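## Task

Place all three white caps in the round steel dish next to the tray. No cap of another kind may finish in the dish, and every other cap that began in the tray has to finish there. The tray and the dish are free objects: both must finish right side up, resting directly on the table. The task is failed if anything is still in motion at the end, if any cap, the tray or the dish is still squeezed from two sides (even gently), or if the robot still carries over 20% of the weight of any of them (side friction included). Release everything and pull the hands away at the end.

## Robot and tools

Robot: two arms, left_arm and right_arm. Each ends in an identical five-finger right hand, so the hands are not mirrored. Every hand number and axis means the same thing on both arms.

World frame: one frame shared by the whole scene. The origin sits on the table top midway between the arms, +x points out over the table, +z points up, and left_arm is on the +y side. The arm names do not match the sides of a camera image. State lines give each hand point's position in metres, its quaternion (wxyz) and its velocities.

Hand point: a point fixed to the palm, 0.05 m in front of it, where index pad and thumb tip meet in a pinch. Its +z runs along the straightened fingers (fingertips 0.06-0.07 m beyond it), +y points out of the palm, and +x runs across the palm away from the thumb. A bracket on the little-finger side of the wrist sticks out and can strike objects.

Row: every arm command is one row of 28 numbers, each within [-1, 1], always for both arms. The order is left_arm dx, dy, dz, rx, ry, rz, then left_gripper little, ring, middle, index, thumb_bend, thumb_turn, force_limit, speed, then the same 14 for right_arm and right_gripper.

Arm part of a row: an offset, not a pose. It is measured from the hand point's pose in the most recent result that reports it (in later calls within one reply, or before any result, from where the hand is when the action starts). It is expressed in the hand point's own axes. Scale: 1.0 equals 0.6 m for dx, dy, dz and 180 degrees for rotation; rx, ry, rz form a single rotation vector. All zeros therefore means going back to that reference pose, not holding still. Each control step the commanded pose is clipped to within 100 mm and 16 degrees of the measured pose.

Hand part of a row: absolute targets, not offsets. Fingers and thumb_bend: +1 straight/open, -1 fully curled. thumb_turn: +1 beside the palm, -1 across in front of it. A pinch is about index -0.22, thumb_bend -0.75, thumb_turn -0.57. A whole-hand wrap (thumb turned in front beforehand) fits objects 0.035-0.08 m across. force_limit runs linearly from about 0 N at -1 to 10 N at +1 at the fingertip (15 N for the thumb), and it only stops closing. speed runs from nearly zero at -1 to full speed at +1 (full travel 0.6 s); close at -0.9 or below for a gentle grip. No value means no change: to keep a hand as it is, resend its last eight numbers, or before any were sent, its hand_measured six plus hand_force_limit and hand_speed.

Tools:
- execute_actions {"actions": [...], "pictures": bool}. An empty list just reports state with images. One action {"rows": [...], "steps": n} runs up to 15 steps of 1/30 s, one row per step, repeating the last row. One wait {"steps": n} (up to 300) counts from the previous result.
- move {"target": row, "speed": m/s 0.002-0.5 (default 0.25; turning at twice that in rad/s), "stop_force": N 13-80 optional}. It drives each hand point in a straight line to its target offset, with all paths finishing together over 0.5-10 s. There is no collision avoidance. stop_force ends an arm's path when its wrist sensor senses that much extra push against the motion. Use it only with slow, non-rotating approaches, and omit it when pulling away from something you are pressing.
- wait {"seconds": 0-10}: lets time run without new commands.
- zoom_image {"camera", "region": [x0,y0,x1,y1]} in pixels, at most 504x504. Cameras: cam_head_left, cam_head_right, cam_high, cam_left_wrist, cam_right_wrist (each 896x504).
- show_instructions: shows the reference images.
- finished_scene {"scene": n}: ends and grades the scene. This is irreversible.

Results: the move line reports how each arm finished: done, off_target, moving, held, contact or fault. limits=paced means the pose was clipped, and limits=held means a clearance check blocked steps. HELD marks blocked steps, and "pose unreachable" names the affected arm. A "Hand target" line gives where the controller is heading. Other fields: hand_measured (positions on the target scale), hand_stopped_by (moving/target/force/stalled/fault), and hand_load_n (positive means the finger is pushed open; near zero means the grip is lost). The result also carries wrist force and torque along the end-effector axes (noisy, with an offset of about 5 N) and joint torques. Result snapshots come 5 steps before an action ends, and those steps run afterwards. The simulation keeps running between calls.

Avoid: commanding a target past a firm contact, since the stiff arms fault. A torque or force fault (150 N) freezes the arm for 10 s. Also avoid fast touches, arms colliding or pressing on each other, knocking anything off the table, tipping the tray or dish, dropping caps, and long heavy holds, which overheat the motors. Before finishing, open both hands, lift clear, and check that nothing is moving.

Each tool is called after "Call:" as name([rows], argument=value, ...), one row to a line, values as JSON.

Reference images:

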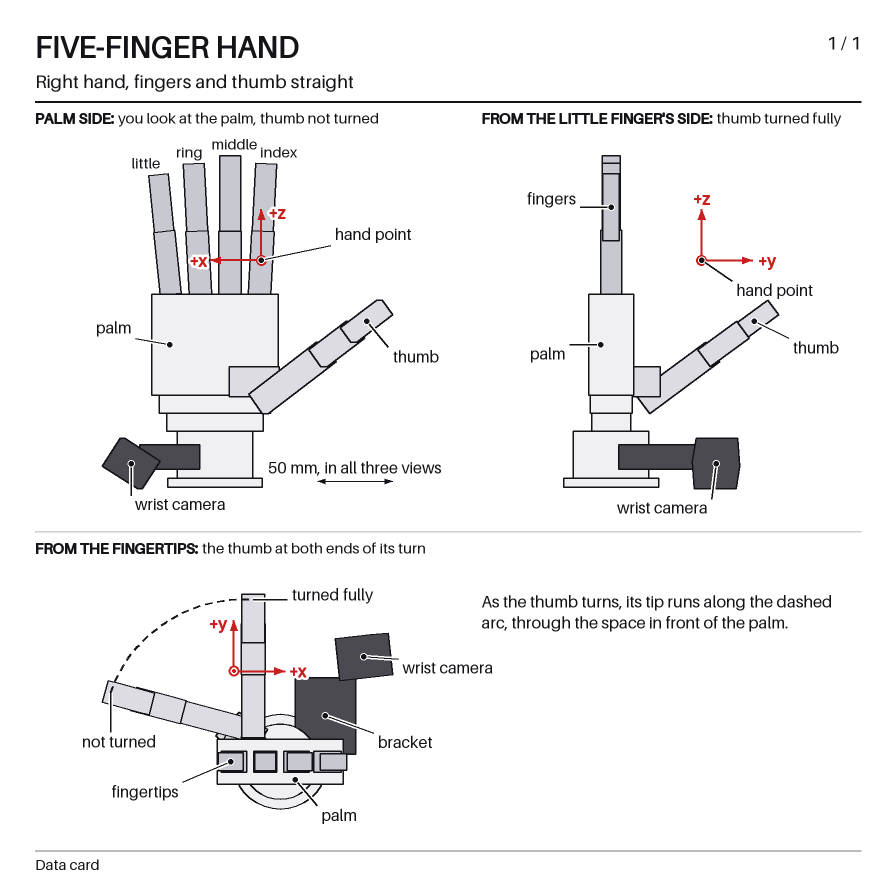

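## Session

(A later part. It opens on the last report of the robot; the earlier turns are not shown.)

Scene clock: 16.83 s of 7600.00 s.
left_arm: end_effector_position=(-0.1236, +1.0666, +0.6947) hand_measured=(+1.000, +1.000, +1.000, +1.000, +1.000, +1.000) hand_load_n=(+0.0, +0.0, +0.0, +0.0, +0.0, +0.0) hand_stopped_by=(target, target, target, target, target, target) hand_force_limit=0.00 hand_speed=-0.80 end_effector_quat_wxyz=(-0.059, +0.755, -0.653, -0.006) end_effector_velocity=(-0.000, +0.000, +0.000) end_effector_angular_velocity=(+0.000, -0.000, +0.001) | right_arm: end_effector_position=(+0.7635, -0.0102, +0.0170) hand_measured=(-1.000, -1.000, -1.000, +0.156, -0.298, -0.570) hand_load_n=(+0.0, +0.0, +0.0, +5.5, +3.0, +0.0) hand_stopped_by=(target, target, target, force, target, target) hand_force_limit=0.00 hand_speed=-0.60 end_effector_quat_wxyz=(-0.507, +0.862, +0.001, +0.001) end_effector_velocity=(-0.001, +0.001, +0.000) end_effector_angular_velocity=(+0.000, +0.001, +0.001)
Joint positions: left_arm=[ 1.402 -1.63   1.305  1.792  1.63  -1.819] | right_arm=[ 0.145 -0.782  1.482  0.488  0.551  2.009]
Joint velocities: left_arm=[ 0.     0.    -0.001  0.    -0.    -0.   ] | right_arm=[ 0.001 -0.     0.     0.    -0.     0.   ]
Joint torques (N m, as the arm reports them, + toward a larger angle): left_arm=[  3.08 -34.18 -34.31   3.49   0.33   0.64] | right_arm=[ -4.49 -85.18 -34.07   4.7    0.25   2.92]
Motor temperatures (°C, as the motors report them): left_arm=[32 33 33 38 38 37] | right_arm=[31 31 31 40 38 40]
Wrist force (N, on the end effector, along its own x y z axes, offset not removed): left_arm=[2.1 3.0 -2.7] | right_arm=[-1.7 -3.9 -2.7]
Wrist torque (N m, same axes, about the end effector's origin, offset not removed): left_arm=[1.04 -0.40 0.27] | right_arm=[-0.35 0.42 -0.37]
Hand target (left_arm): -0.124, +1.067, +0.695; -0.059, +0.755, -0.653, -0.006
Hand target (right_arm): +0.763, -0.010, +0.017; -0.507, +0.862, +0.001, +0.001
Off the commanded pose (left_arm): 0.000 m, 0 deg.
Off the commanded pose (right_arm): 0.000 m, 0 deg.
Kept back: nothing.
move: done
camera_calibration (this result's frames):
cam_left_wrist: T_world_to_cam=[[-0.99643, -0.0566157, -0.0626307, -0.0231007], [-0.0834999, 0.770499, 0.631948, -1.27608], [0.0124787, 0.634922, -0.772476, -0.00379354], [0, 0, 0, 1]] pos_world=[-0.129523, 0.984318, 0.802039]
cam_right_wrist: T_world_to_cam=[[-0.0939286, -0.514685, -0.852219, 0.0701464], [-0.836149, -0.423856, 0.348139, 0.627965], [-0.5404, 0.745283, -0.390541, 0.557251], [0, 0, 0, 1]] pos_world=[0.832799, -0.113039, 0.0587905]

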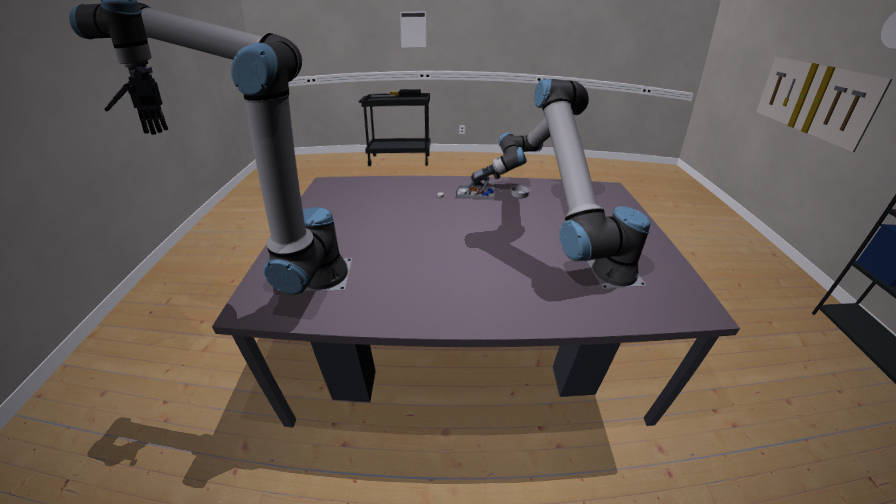

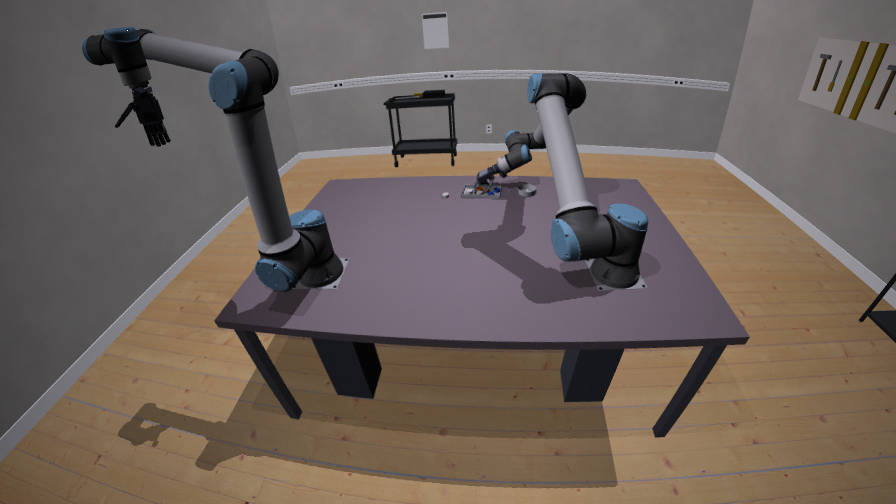

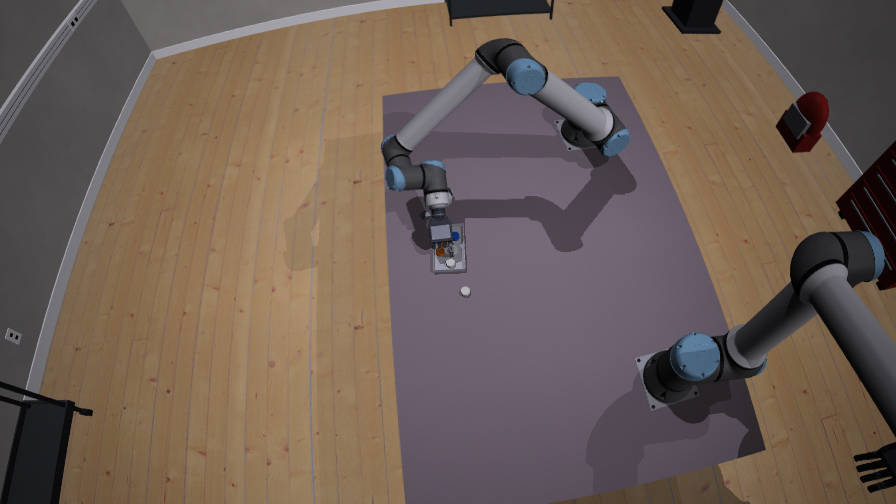

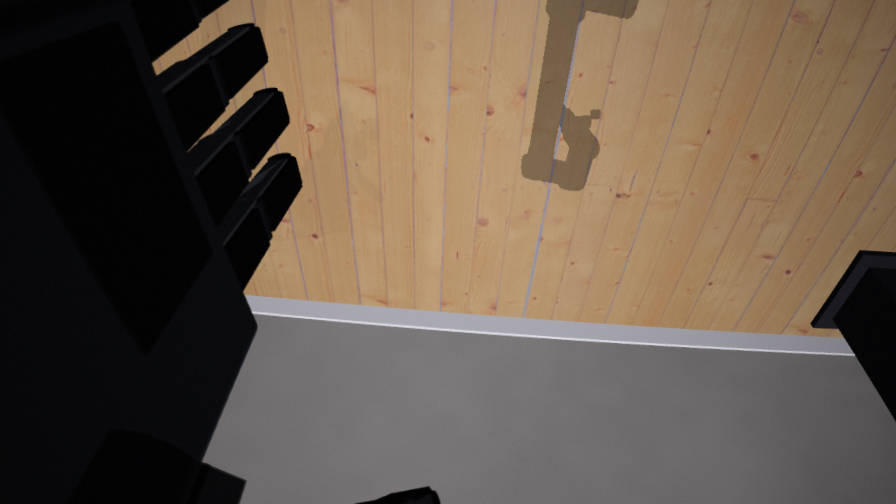

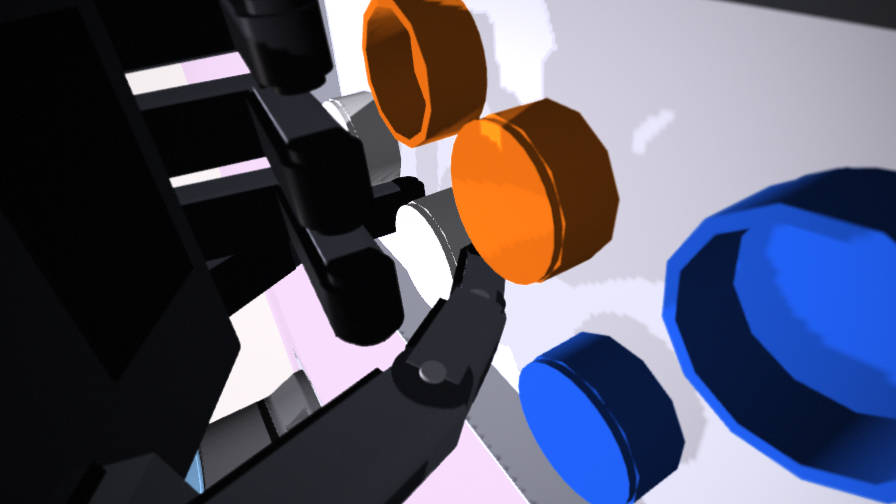

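Call:
move(target=[0,0,0,0,0,0,1,1,1,1,1,1,0,-0.8, 0,-0.117,-0.065,0,0,0,-1,-1,-1,-0.35,-0.3,-0.57,0,-0.6], speed=0.15)

Call:
zoom_image(camera="cam_head_left", region=[430, 130, 550, 210])

Scene clock: 18.07 s of 7600.00 s.
left_arm: end_effector_position=(-0.1236, +1.0666, +0.6947) hand_measured=(+1.000, +1.000, +1.000, +1.000, +1.000, +1.000) hand_load_n=(+0.0, +0.0, +0.0, +0.0, +0.0, +0.0) hand_stopped_by=(target, target, target, target, target, target) hand_force_limit=0.00 hand_speed=-0.80 end_effector_quat_wxyz=(-0.059, +0.755, -0.653, -0.006) end_effector_velocity=(-0.001, +0.000, +0.000) end_effector_angular_velocity=(-0.000, -0.000, +0.003) | right_arm: end_effector_position=(+0.7633, -0.0103, +0.0971) hand_measured=(-1.000, -1.000, -1.000, +0.156, -0.298, -0.570) hand_load_n=(+0.0, +0.0, +0.0, +5.5, +4.0, -0.5) hand_stopped_by=(target, target, target, force, target, target) hand_force_limit=0.00 hand_speed=-0.60 end_effector_quat_wxyz=(-0.507, +0.862, +0.001, +0.001) end_effector_velocity=(-0.000, +0.001, +0.001) end_effector_angular_velocity=(-0.001, -0.001, +0.001)
Joint positions: left_arm=[ 1.402 -1.63   1.305  1.792  1.63  -1.819] | right_arm=[ 0.145 -0.862  1.459  0.591  0.551  2.009]
Joint velocities: left_arm=[ 0.001  0.001 -0.001  0.    -0.    -0.001] | right_arm=[ 0.001 -0.001 -0.001  0.002  0.001 -0.001]
Joint torques (N m, as the arm reports them, + toward a larger angle): left_arm=[  0.57 -31.64 -33.55   3.45  -0.08   0.57] | right_arm=[ 13.43 -94.91 -37.77   5.78   1.4   -4.68]
Motor temperatures (°C, as the motors report them): left_arm=[32 33 33 38 38 37] | right_arm=[31 31 31 40 38 40]
Wrist force (N, on the end effector, along its own x y z axes, offset not removed): left_arm=[-0.5 -0.7 -0.3] | right_arm=[-1.2 -0.4 -1.7]
Wrist torque (N m, same axes, about the end effector's origin, offset not removed): left_arm=[-0.10 -0.11 -0.04] | right_arm=[-0.06 0.44 -0.38]
Hand target (left_arm): -0.124, +1.067, +0.695; -0.059, +0.755, -0.653, -0.006
Hand target (right_arm): +0.763, -0.010, +0.097; -0.507, +0.862, +0.001, +0.001
Off the commanded pose (left_arm): 0.000 m, 0 deg.
Off the commanded pose (right_arm): 0.000 m, 0 deg.
Kept back: nothing.
move: done
camera_calibration (this result's frames):
cam_left_wrist: T_world_to_cam=[[-0.99643, -0.0566156, -0.0626308, -0.0231007], [-0.0834999, 0.770499, 0.631948, -1.27608], [0.0124788, 0.634922, -0.772476, -0.00379346], [0, 0, 0, 1]] pos_world=[-0.129523, 0.984318, 0.802039]
cam_right_wrist: T_world_to_cam=[[-0.0939856, -0.514681, -0.852215, 0.138466], [-0.836139, -0.423839, 0.348184, 0.599857], [-0.540406, 0.745294, -0.39051, 0.588464], [0, 0, 0, 1]] pos_world=[0.832587, -0.11307, 0.138943]

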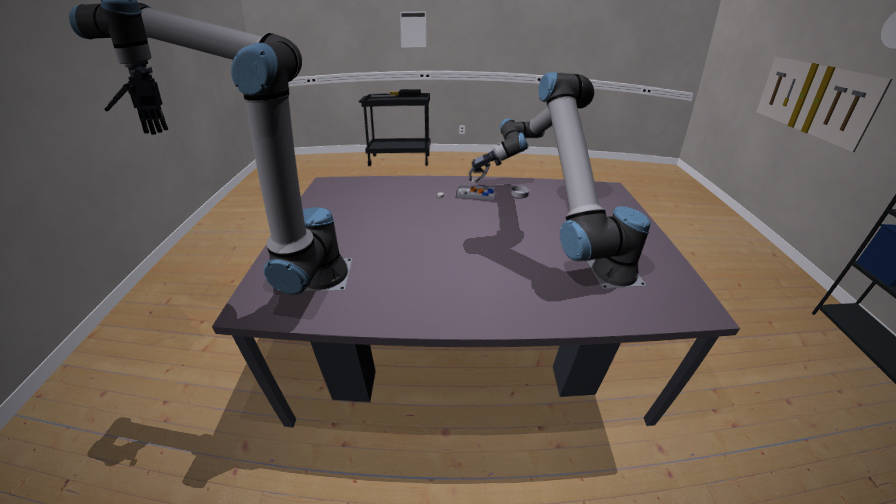

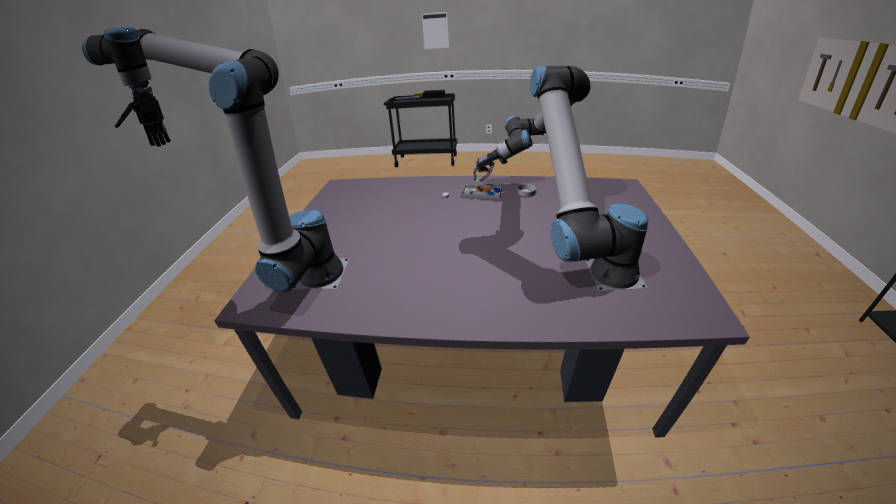

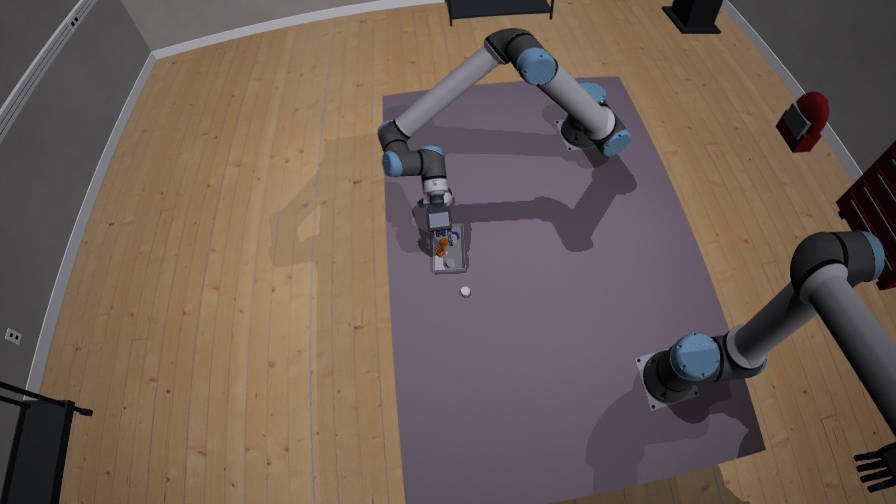

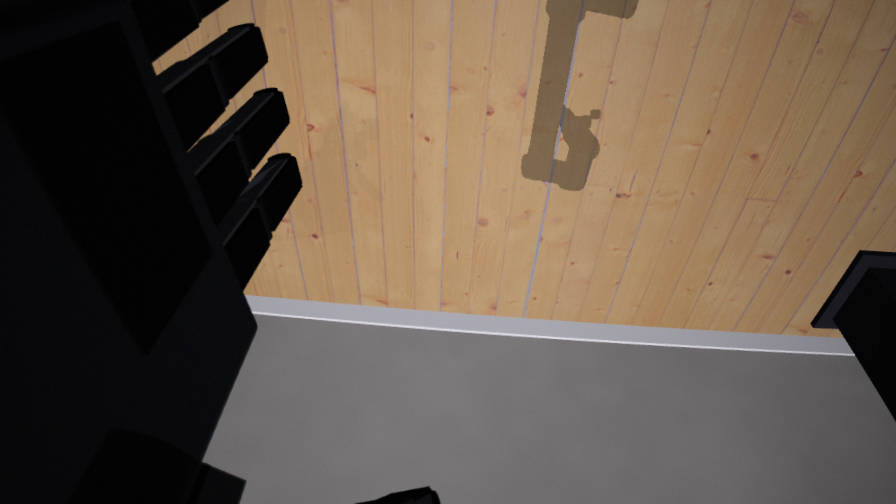

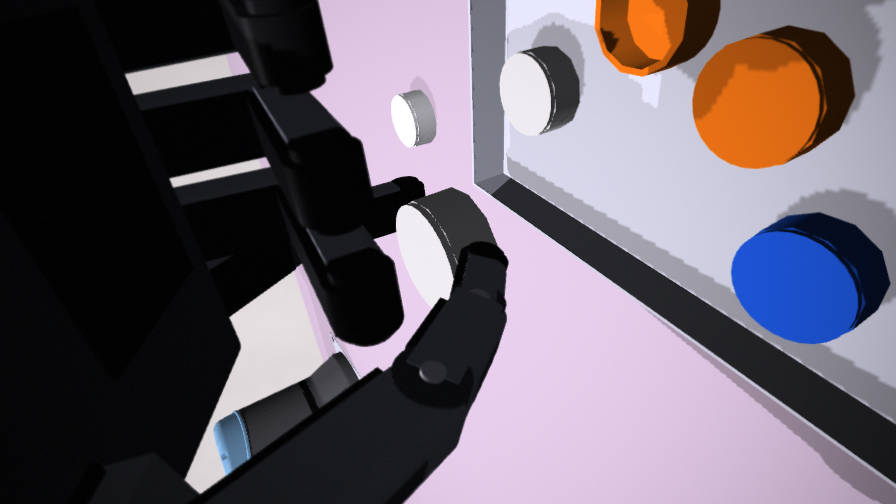

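Region (430, 130, 550, 210) of cam_head_left's 896x504 image, scaled by 4.200, with more detail than that image has.

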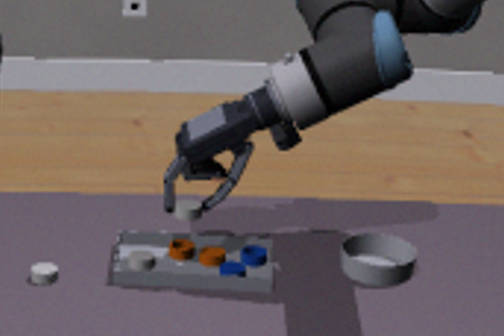

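Call:
move(target=[0,0,0,0,0,0,1,1,1,1,1,1,0,-0.8, 0.033,0.203,-0.364,0,0,0,-1,-1,-1,-0.35,-0.3,-0.57,0,-0.6], speed=0.3)

Call:
zoom_image(camera="cam_head_left", region=[460, 130, 580, 210])

Call:
zoom_image(camera="cam_high", region=[390, 140, 490, 240])

Scene clock: 19.70 s of 7600.00 s.
left_arm: end_effector_position=(-0.1236, +1.0666, +0.6947) hand_measured=(+1.000, +1.000, +1.000, +1.000, +1.000, +1.000) hand_load_n=(+0.0, +0.0, +0.0, +0.0, +0.0, +0.0) hand_stopped_by=(target, target, target, target, target, target) hand_force_limit=0.00 hand_speed=-0.80 end_effector_quat_wxyz=(-0.059, +0.755, -0.653, -0.006) end_effector_velocity=(+0.000, +0.000, +0.000) end_effector_angular_velocity=(+0.001, -0.000, -0.001) | right_arm: end_effector_position=(+0.7830, -0.2601, +0.0966) hand_measured=(-1.000, -1.000, -1.000, +0.156, -0.298, -0.570) hand_load_n=(+0.0, +0.0, +0.0, +5.5, +4.0, -0.5) hand_stopped_by=(target, target, target, force, target, target) hand_force_limit=0.00 hand_speed=-0.60 end_effector_quat_wxyz=(-0.507, +0.862, +0.001, +0.001) end_effector_velocity=(+0.000, -0.002, +0.000) end_effector_angular_velocity=(+0.002, +0.000, +0.001)
Joint positions: left_arm=[ 1.402 -1.63   1.305  1.792  1.63  -1.819] | right_arm=[-0.198 -0.851  1.596  1.035  0.519  1.329]
Joint velocities: left_arm=[-0.001 -0.    -0.001  0.    -0.     0.   ] | right_arm=[-0.004  0.002  0.     0.008 -0.    -0.01 ]
Joint torques (N m, as the arm reports them, + toward a larger angle): left_arm=[  0.19 -33.95 -33.81   3.4   -0.5    0.61] | right_arm=[-25.14 -61.42 -23.23   6.47   1.58  -3.51]
Motor temperatures (°C, as the motors report them): left_arm=[32 33 33 38 38 37] | right_arm=[31 31 31 40 38 40]
Wrist force (N, on the end effector, along its own x y z axes, offset not removed): left_arm=[3.0 1.2 -8.8] | right_arm=[0.3 -1.6 -2.4]
Wrist torque (N m, same axes, about the end effector's origin, offset not removed): left_arm=[0.87 -0.35 0.48] | right_arm=[-0.17 0.25 -0.33]
Hand target (left_arm): -0.124, +1.067, +0.695; -0.059, +0.755, -0.653, -0.006
Hand target (right_arm): +0.783, -0.260, +0.097; -0.507, +0.862, +0.001, +0.001
Off the commanded pose (left_arm): 0.000 m, 0 deg.
Off the commanded pose (right_arm): 0.000 m, 0 deg.
Kept back: nothing.
move: done
camera_calibration (this result's frames):
cam_left_wrist: T_world_to_cam=[[-0.99643, -0.0566157, -0.0626309, -0.0231006], [-0.0834999, 0.770499, 0.631948, -1.27608], [0.0124789, 0.634922, -0.772476, -0.00379329], [0, 0, 0, 1]] pos_world=[-0.129523, 0.984318, 0.802039]
cam_right_wrist: T_world_to_cam=[[-0.094086, -0.514827, -0.852116, 0.0113431], [-0.835932, -0.424008, 0.348474, 0.510439], [-0.540708, 0.745097, -0.390467, 0.785355], [0, 0, 0, 1]] pos_world=[0.852408, -0.362895, 0.138446]

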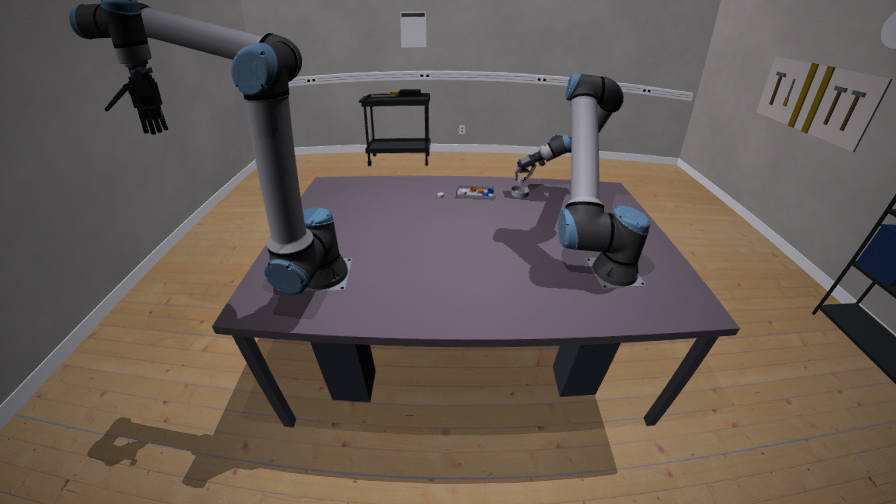

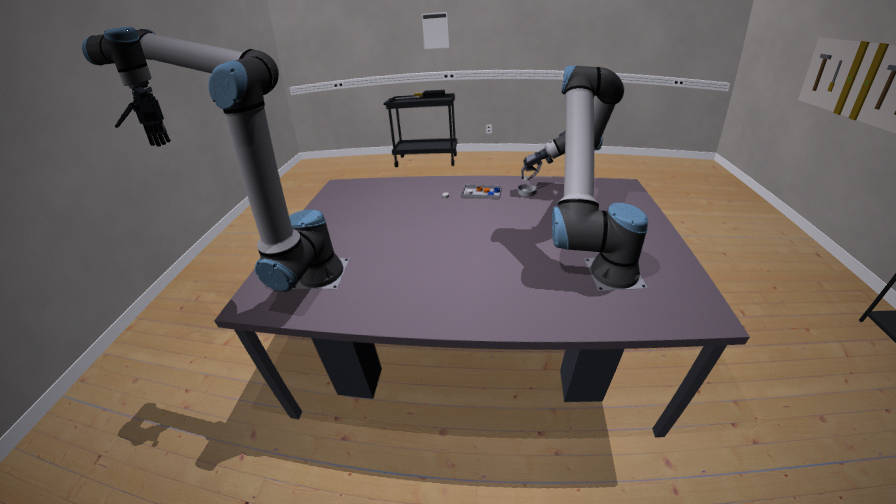

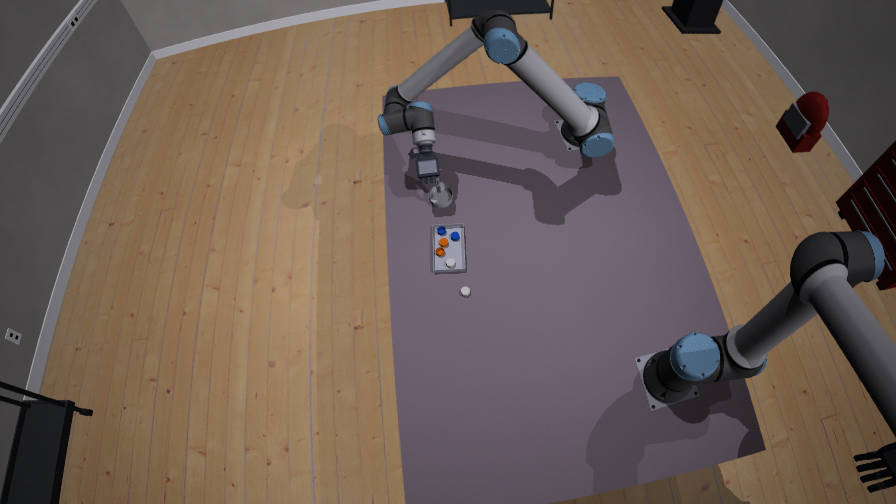

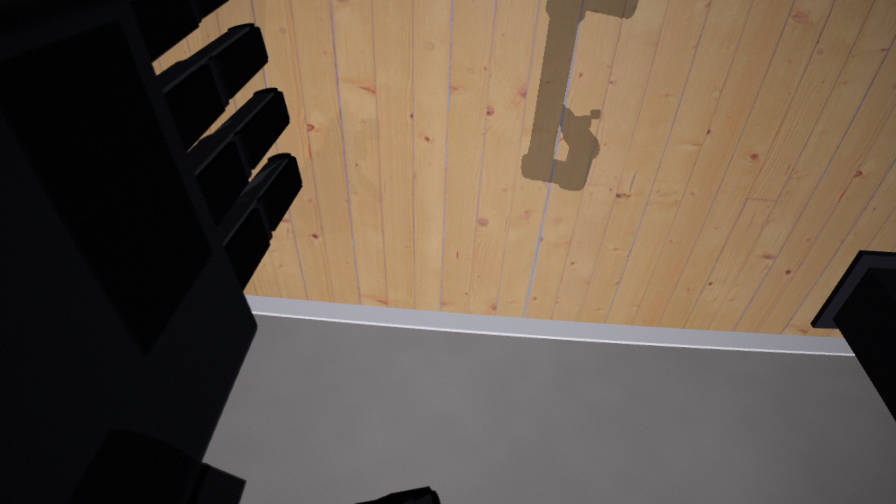

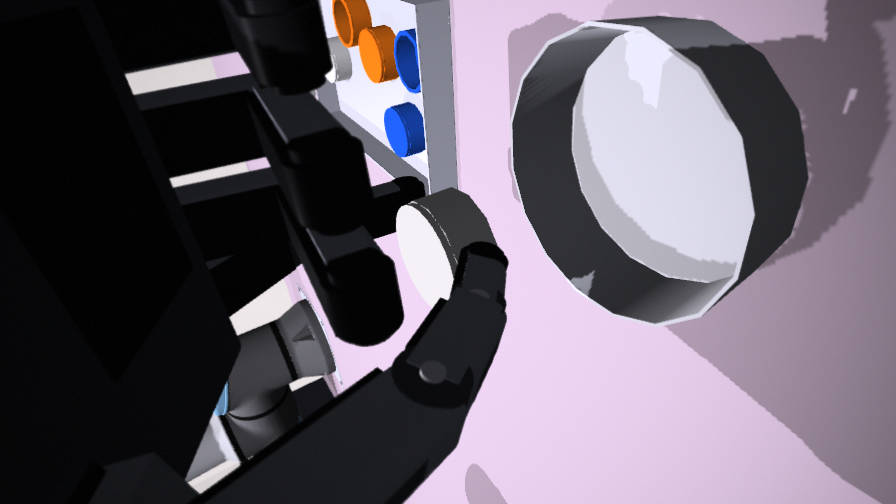

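Region (460, 130, 580, 210) of cam_head_left's 896x504 image, scaled by 4.200, with more detail than that image has.

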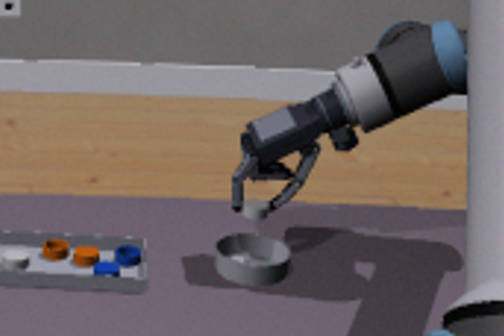

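Region (390, 140, 490, 240) of cam_high's 896x504 image, scaled by 5.040, with more detail than that image has.

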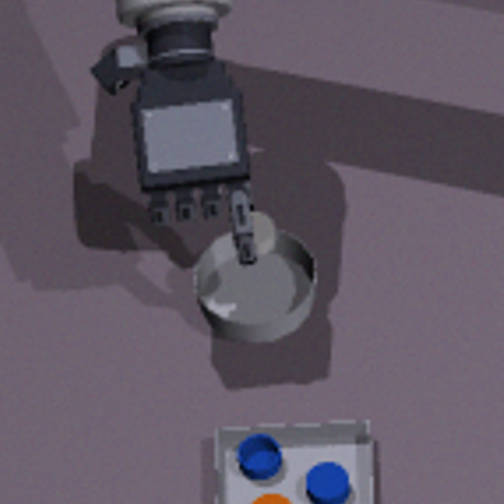

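Call:
move(target=[0,0,0,0,0,0,1,1,1,1,1,1,0,-0.8, 0.028,0.089,0.049,0,0,0,-1,-1,-1,-0.35,-0.3,-0.57,0,-0.6], speed=0.06, stop_force=13)

Call:
zoom_image(camera="cam_head_left", region=[480, 150, 570, 210])

Scene clock: 21.50 s of 7600.00 s.
left_arm: end_effector_position=(-0.1236, +1.0666, +0.6947) hand_measured=(+1.000, +1.000, +1.000, +1.000, +1.000, +1.000) hand_load_n=(+0.0, +0.0, +0.0, +0.0, +0.0, +0.0) hand_stopped_by=(target, target, target, target, target, target) hand_force_limit=0.00 hand_speed=-0.80 end_effector_quat_wxyz=(-0.059, +0.755, -0.653, -0.006) end_effector_velocity=(-0.000, -0.000, -0.000) end_effector_angular_velocity=(-0.001, -0.000, +0.001) | right_arm: end_effector_position=(+0.8000, -0.2603, +0.0359) hand_measured=(-1.000, -1.000, -1.000, +0.156, -0.298, -0.570) hand_load_n=(+0.0, +0.0, +0.0, +5.5, +4.0, -0.5) hand_stopped_by=(target, target, target, force, target, target) hand_force_limit=0.00 hand_speed=-0.60 end_effector_quat_wxyz=(-0.507, +0.862, +0.001, +0.001) end_effector_velocity=(+0.000, +0.000, -0.001) end_effector_angular_velocity=(+0.000, +0.001, -0.000)
Joint positions: left_arm=[ 1.402 -1.63   1.305  1.792  1.63  -1.819] | right_arm=[-0.195 -0.762  1.562  0.976  0.519  1.334]
Joint velocities: left_arm=[ 0.001  0.     0.     0.     0.    -0.001] | right_arm=[ 0.     0.002 -0.001 -0.001 -0.     0.001]
Joint torques (N m, as the arm reports them, + toward a larger angle): left_arm=[ -0.21 -31.65 -34.06   3.48  -0.07   0.49] | right_arm=[ 19.69 -65.37 -32.16   2.47  -4.04   4.19]
Motor temperatures (°C, as the motors report them): left_arm=[32 33 33 38 38 37] | right_arm=[31 31 31 40 38 40]
Wrist force (N, on the end effector, along its own x y z axes, offset not removed): left_arm=[3.2 3.5 -5.0] | right_arm=[-1.5 -1.0 -1.5]
Wrist torque (N m, same axes, about the end effector's origin, offset not removed): left_arm=[0.97 -0.35 0.65] | right_arm=[-0.18 0.47 -0.33]
Hand target (left_arm): -0.124, +1.067, +0.695; -0.059, +0.755, -0.653, -0.006
Hand target (right_arm): +0.800, -0.260, +0.036; -0.507, +0.862, +0.001, +0.001
Off the commanded pose (left_arm): 0.000 m, 0 deg.
Off the commanded pose (right_arm): 0.000 m, 0 deg.
Kept back: nothing.
move: done
camera_calibration (this result's frames):
cam_left_wrist: T_world_to_cam=[[-0.99643, -0.0566157, -0.0626309, -0.0231006], [-0.0834999, 0.770499, 0.631948, -1.27608], [0.0124789, 0.634922, -0.772476, -0.00379355], [0, 0, 0, 1]] pos_world=[-0.129523, 0.984318, 0.802039]
cam_right_wrist: T_world_to_cam=[[-0.0940803, -0.514826, -0.852117, -0.0389475], [-0.835935, -0.424008, 0.348468, 0.545694], [-0.540704, 0.745098, -0.39047, 0.770888], [0, 0, 0, 1]] pos_world=[0.869323, -0.36306, 0.0776643]

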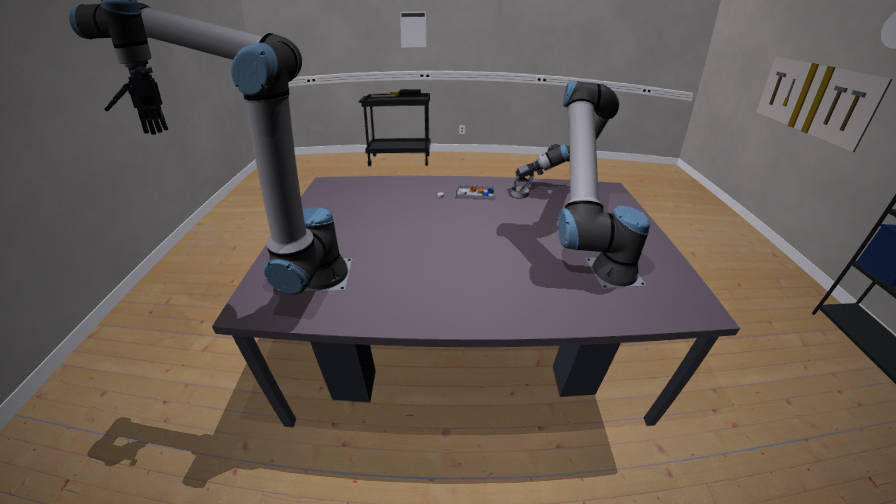

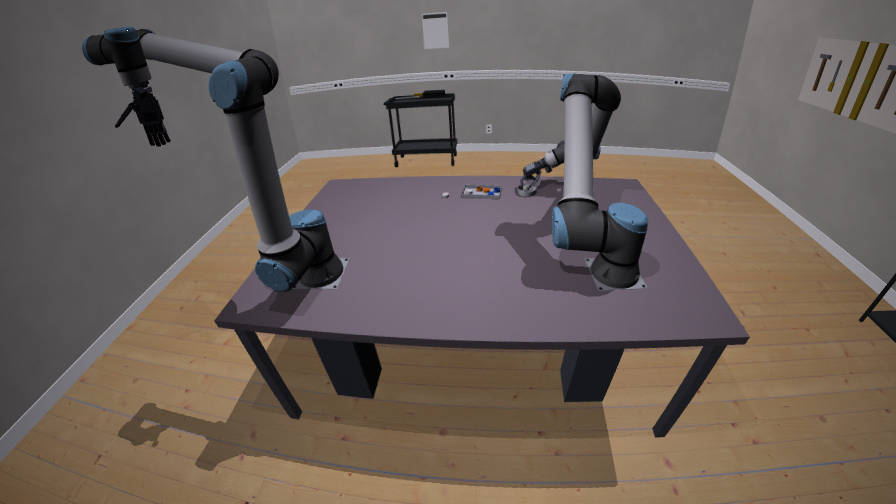

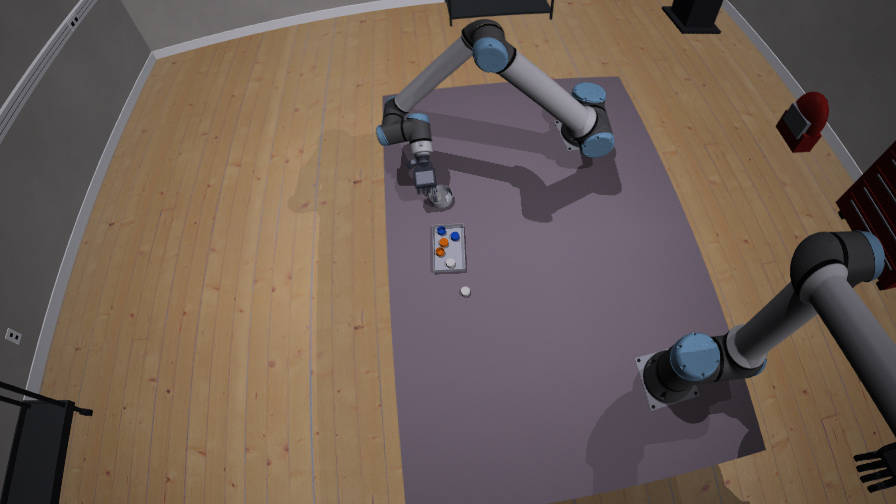

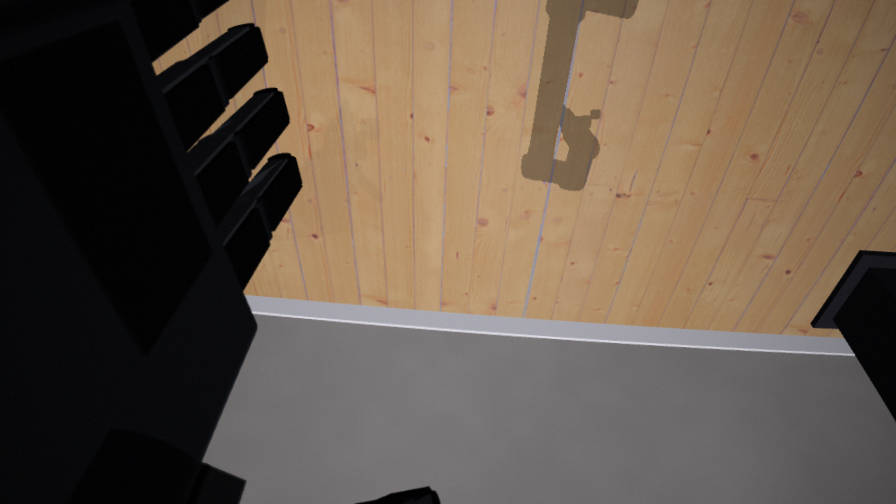

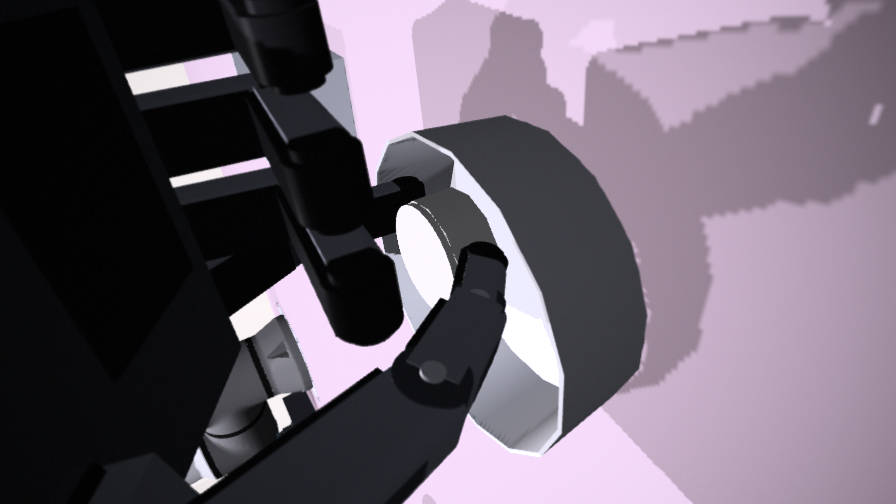

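Region (480, 150, 570, 210) of cam_head_left's 896x504 image, scaled by 5.600, with more detail than that image has.

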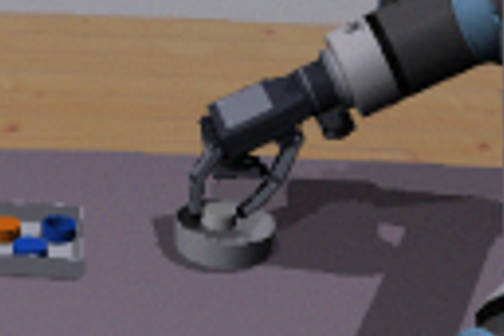

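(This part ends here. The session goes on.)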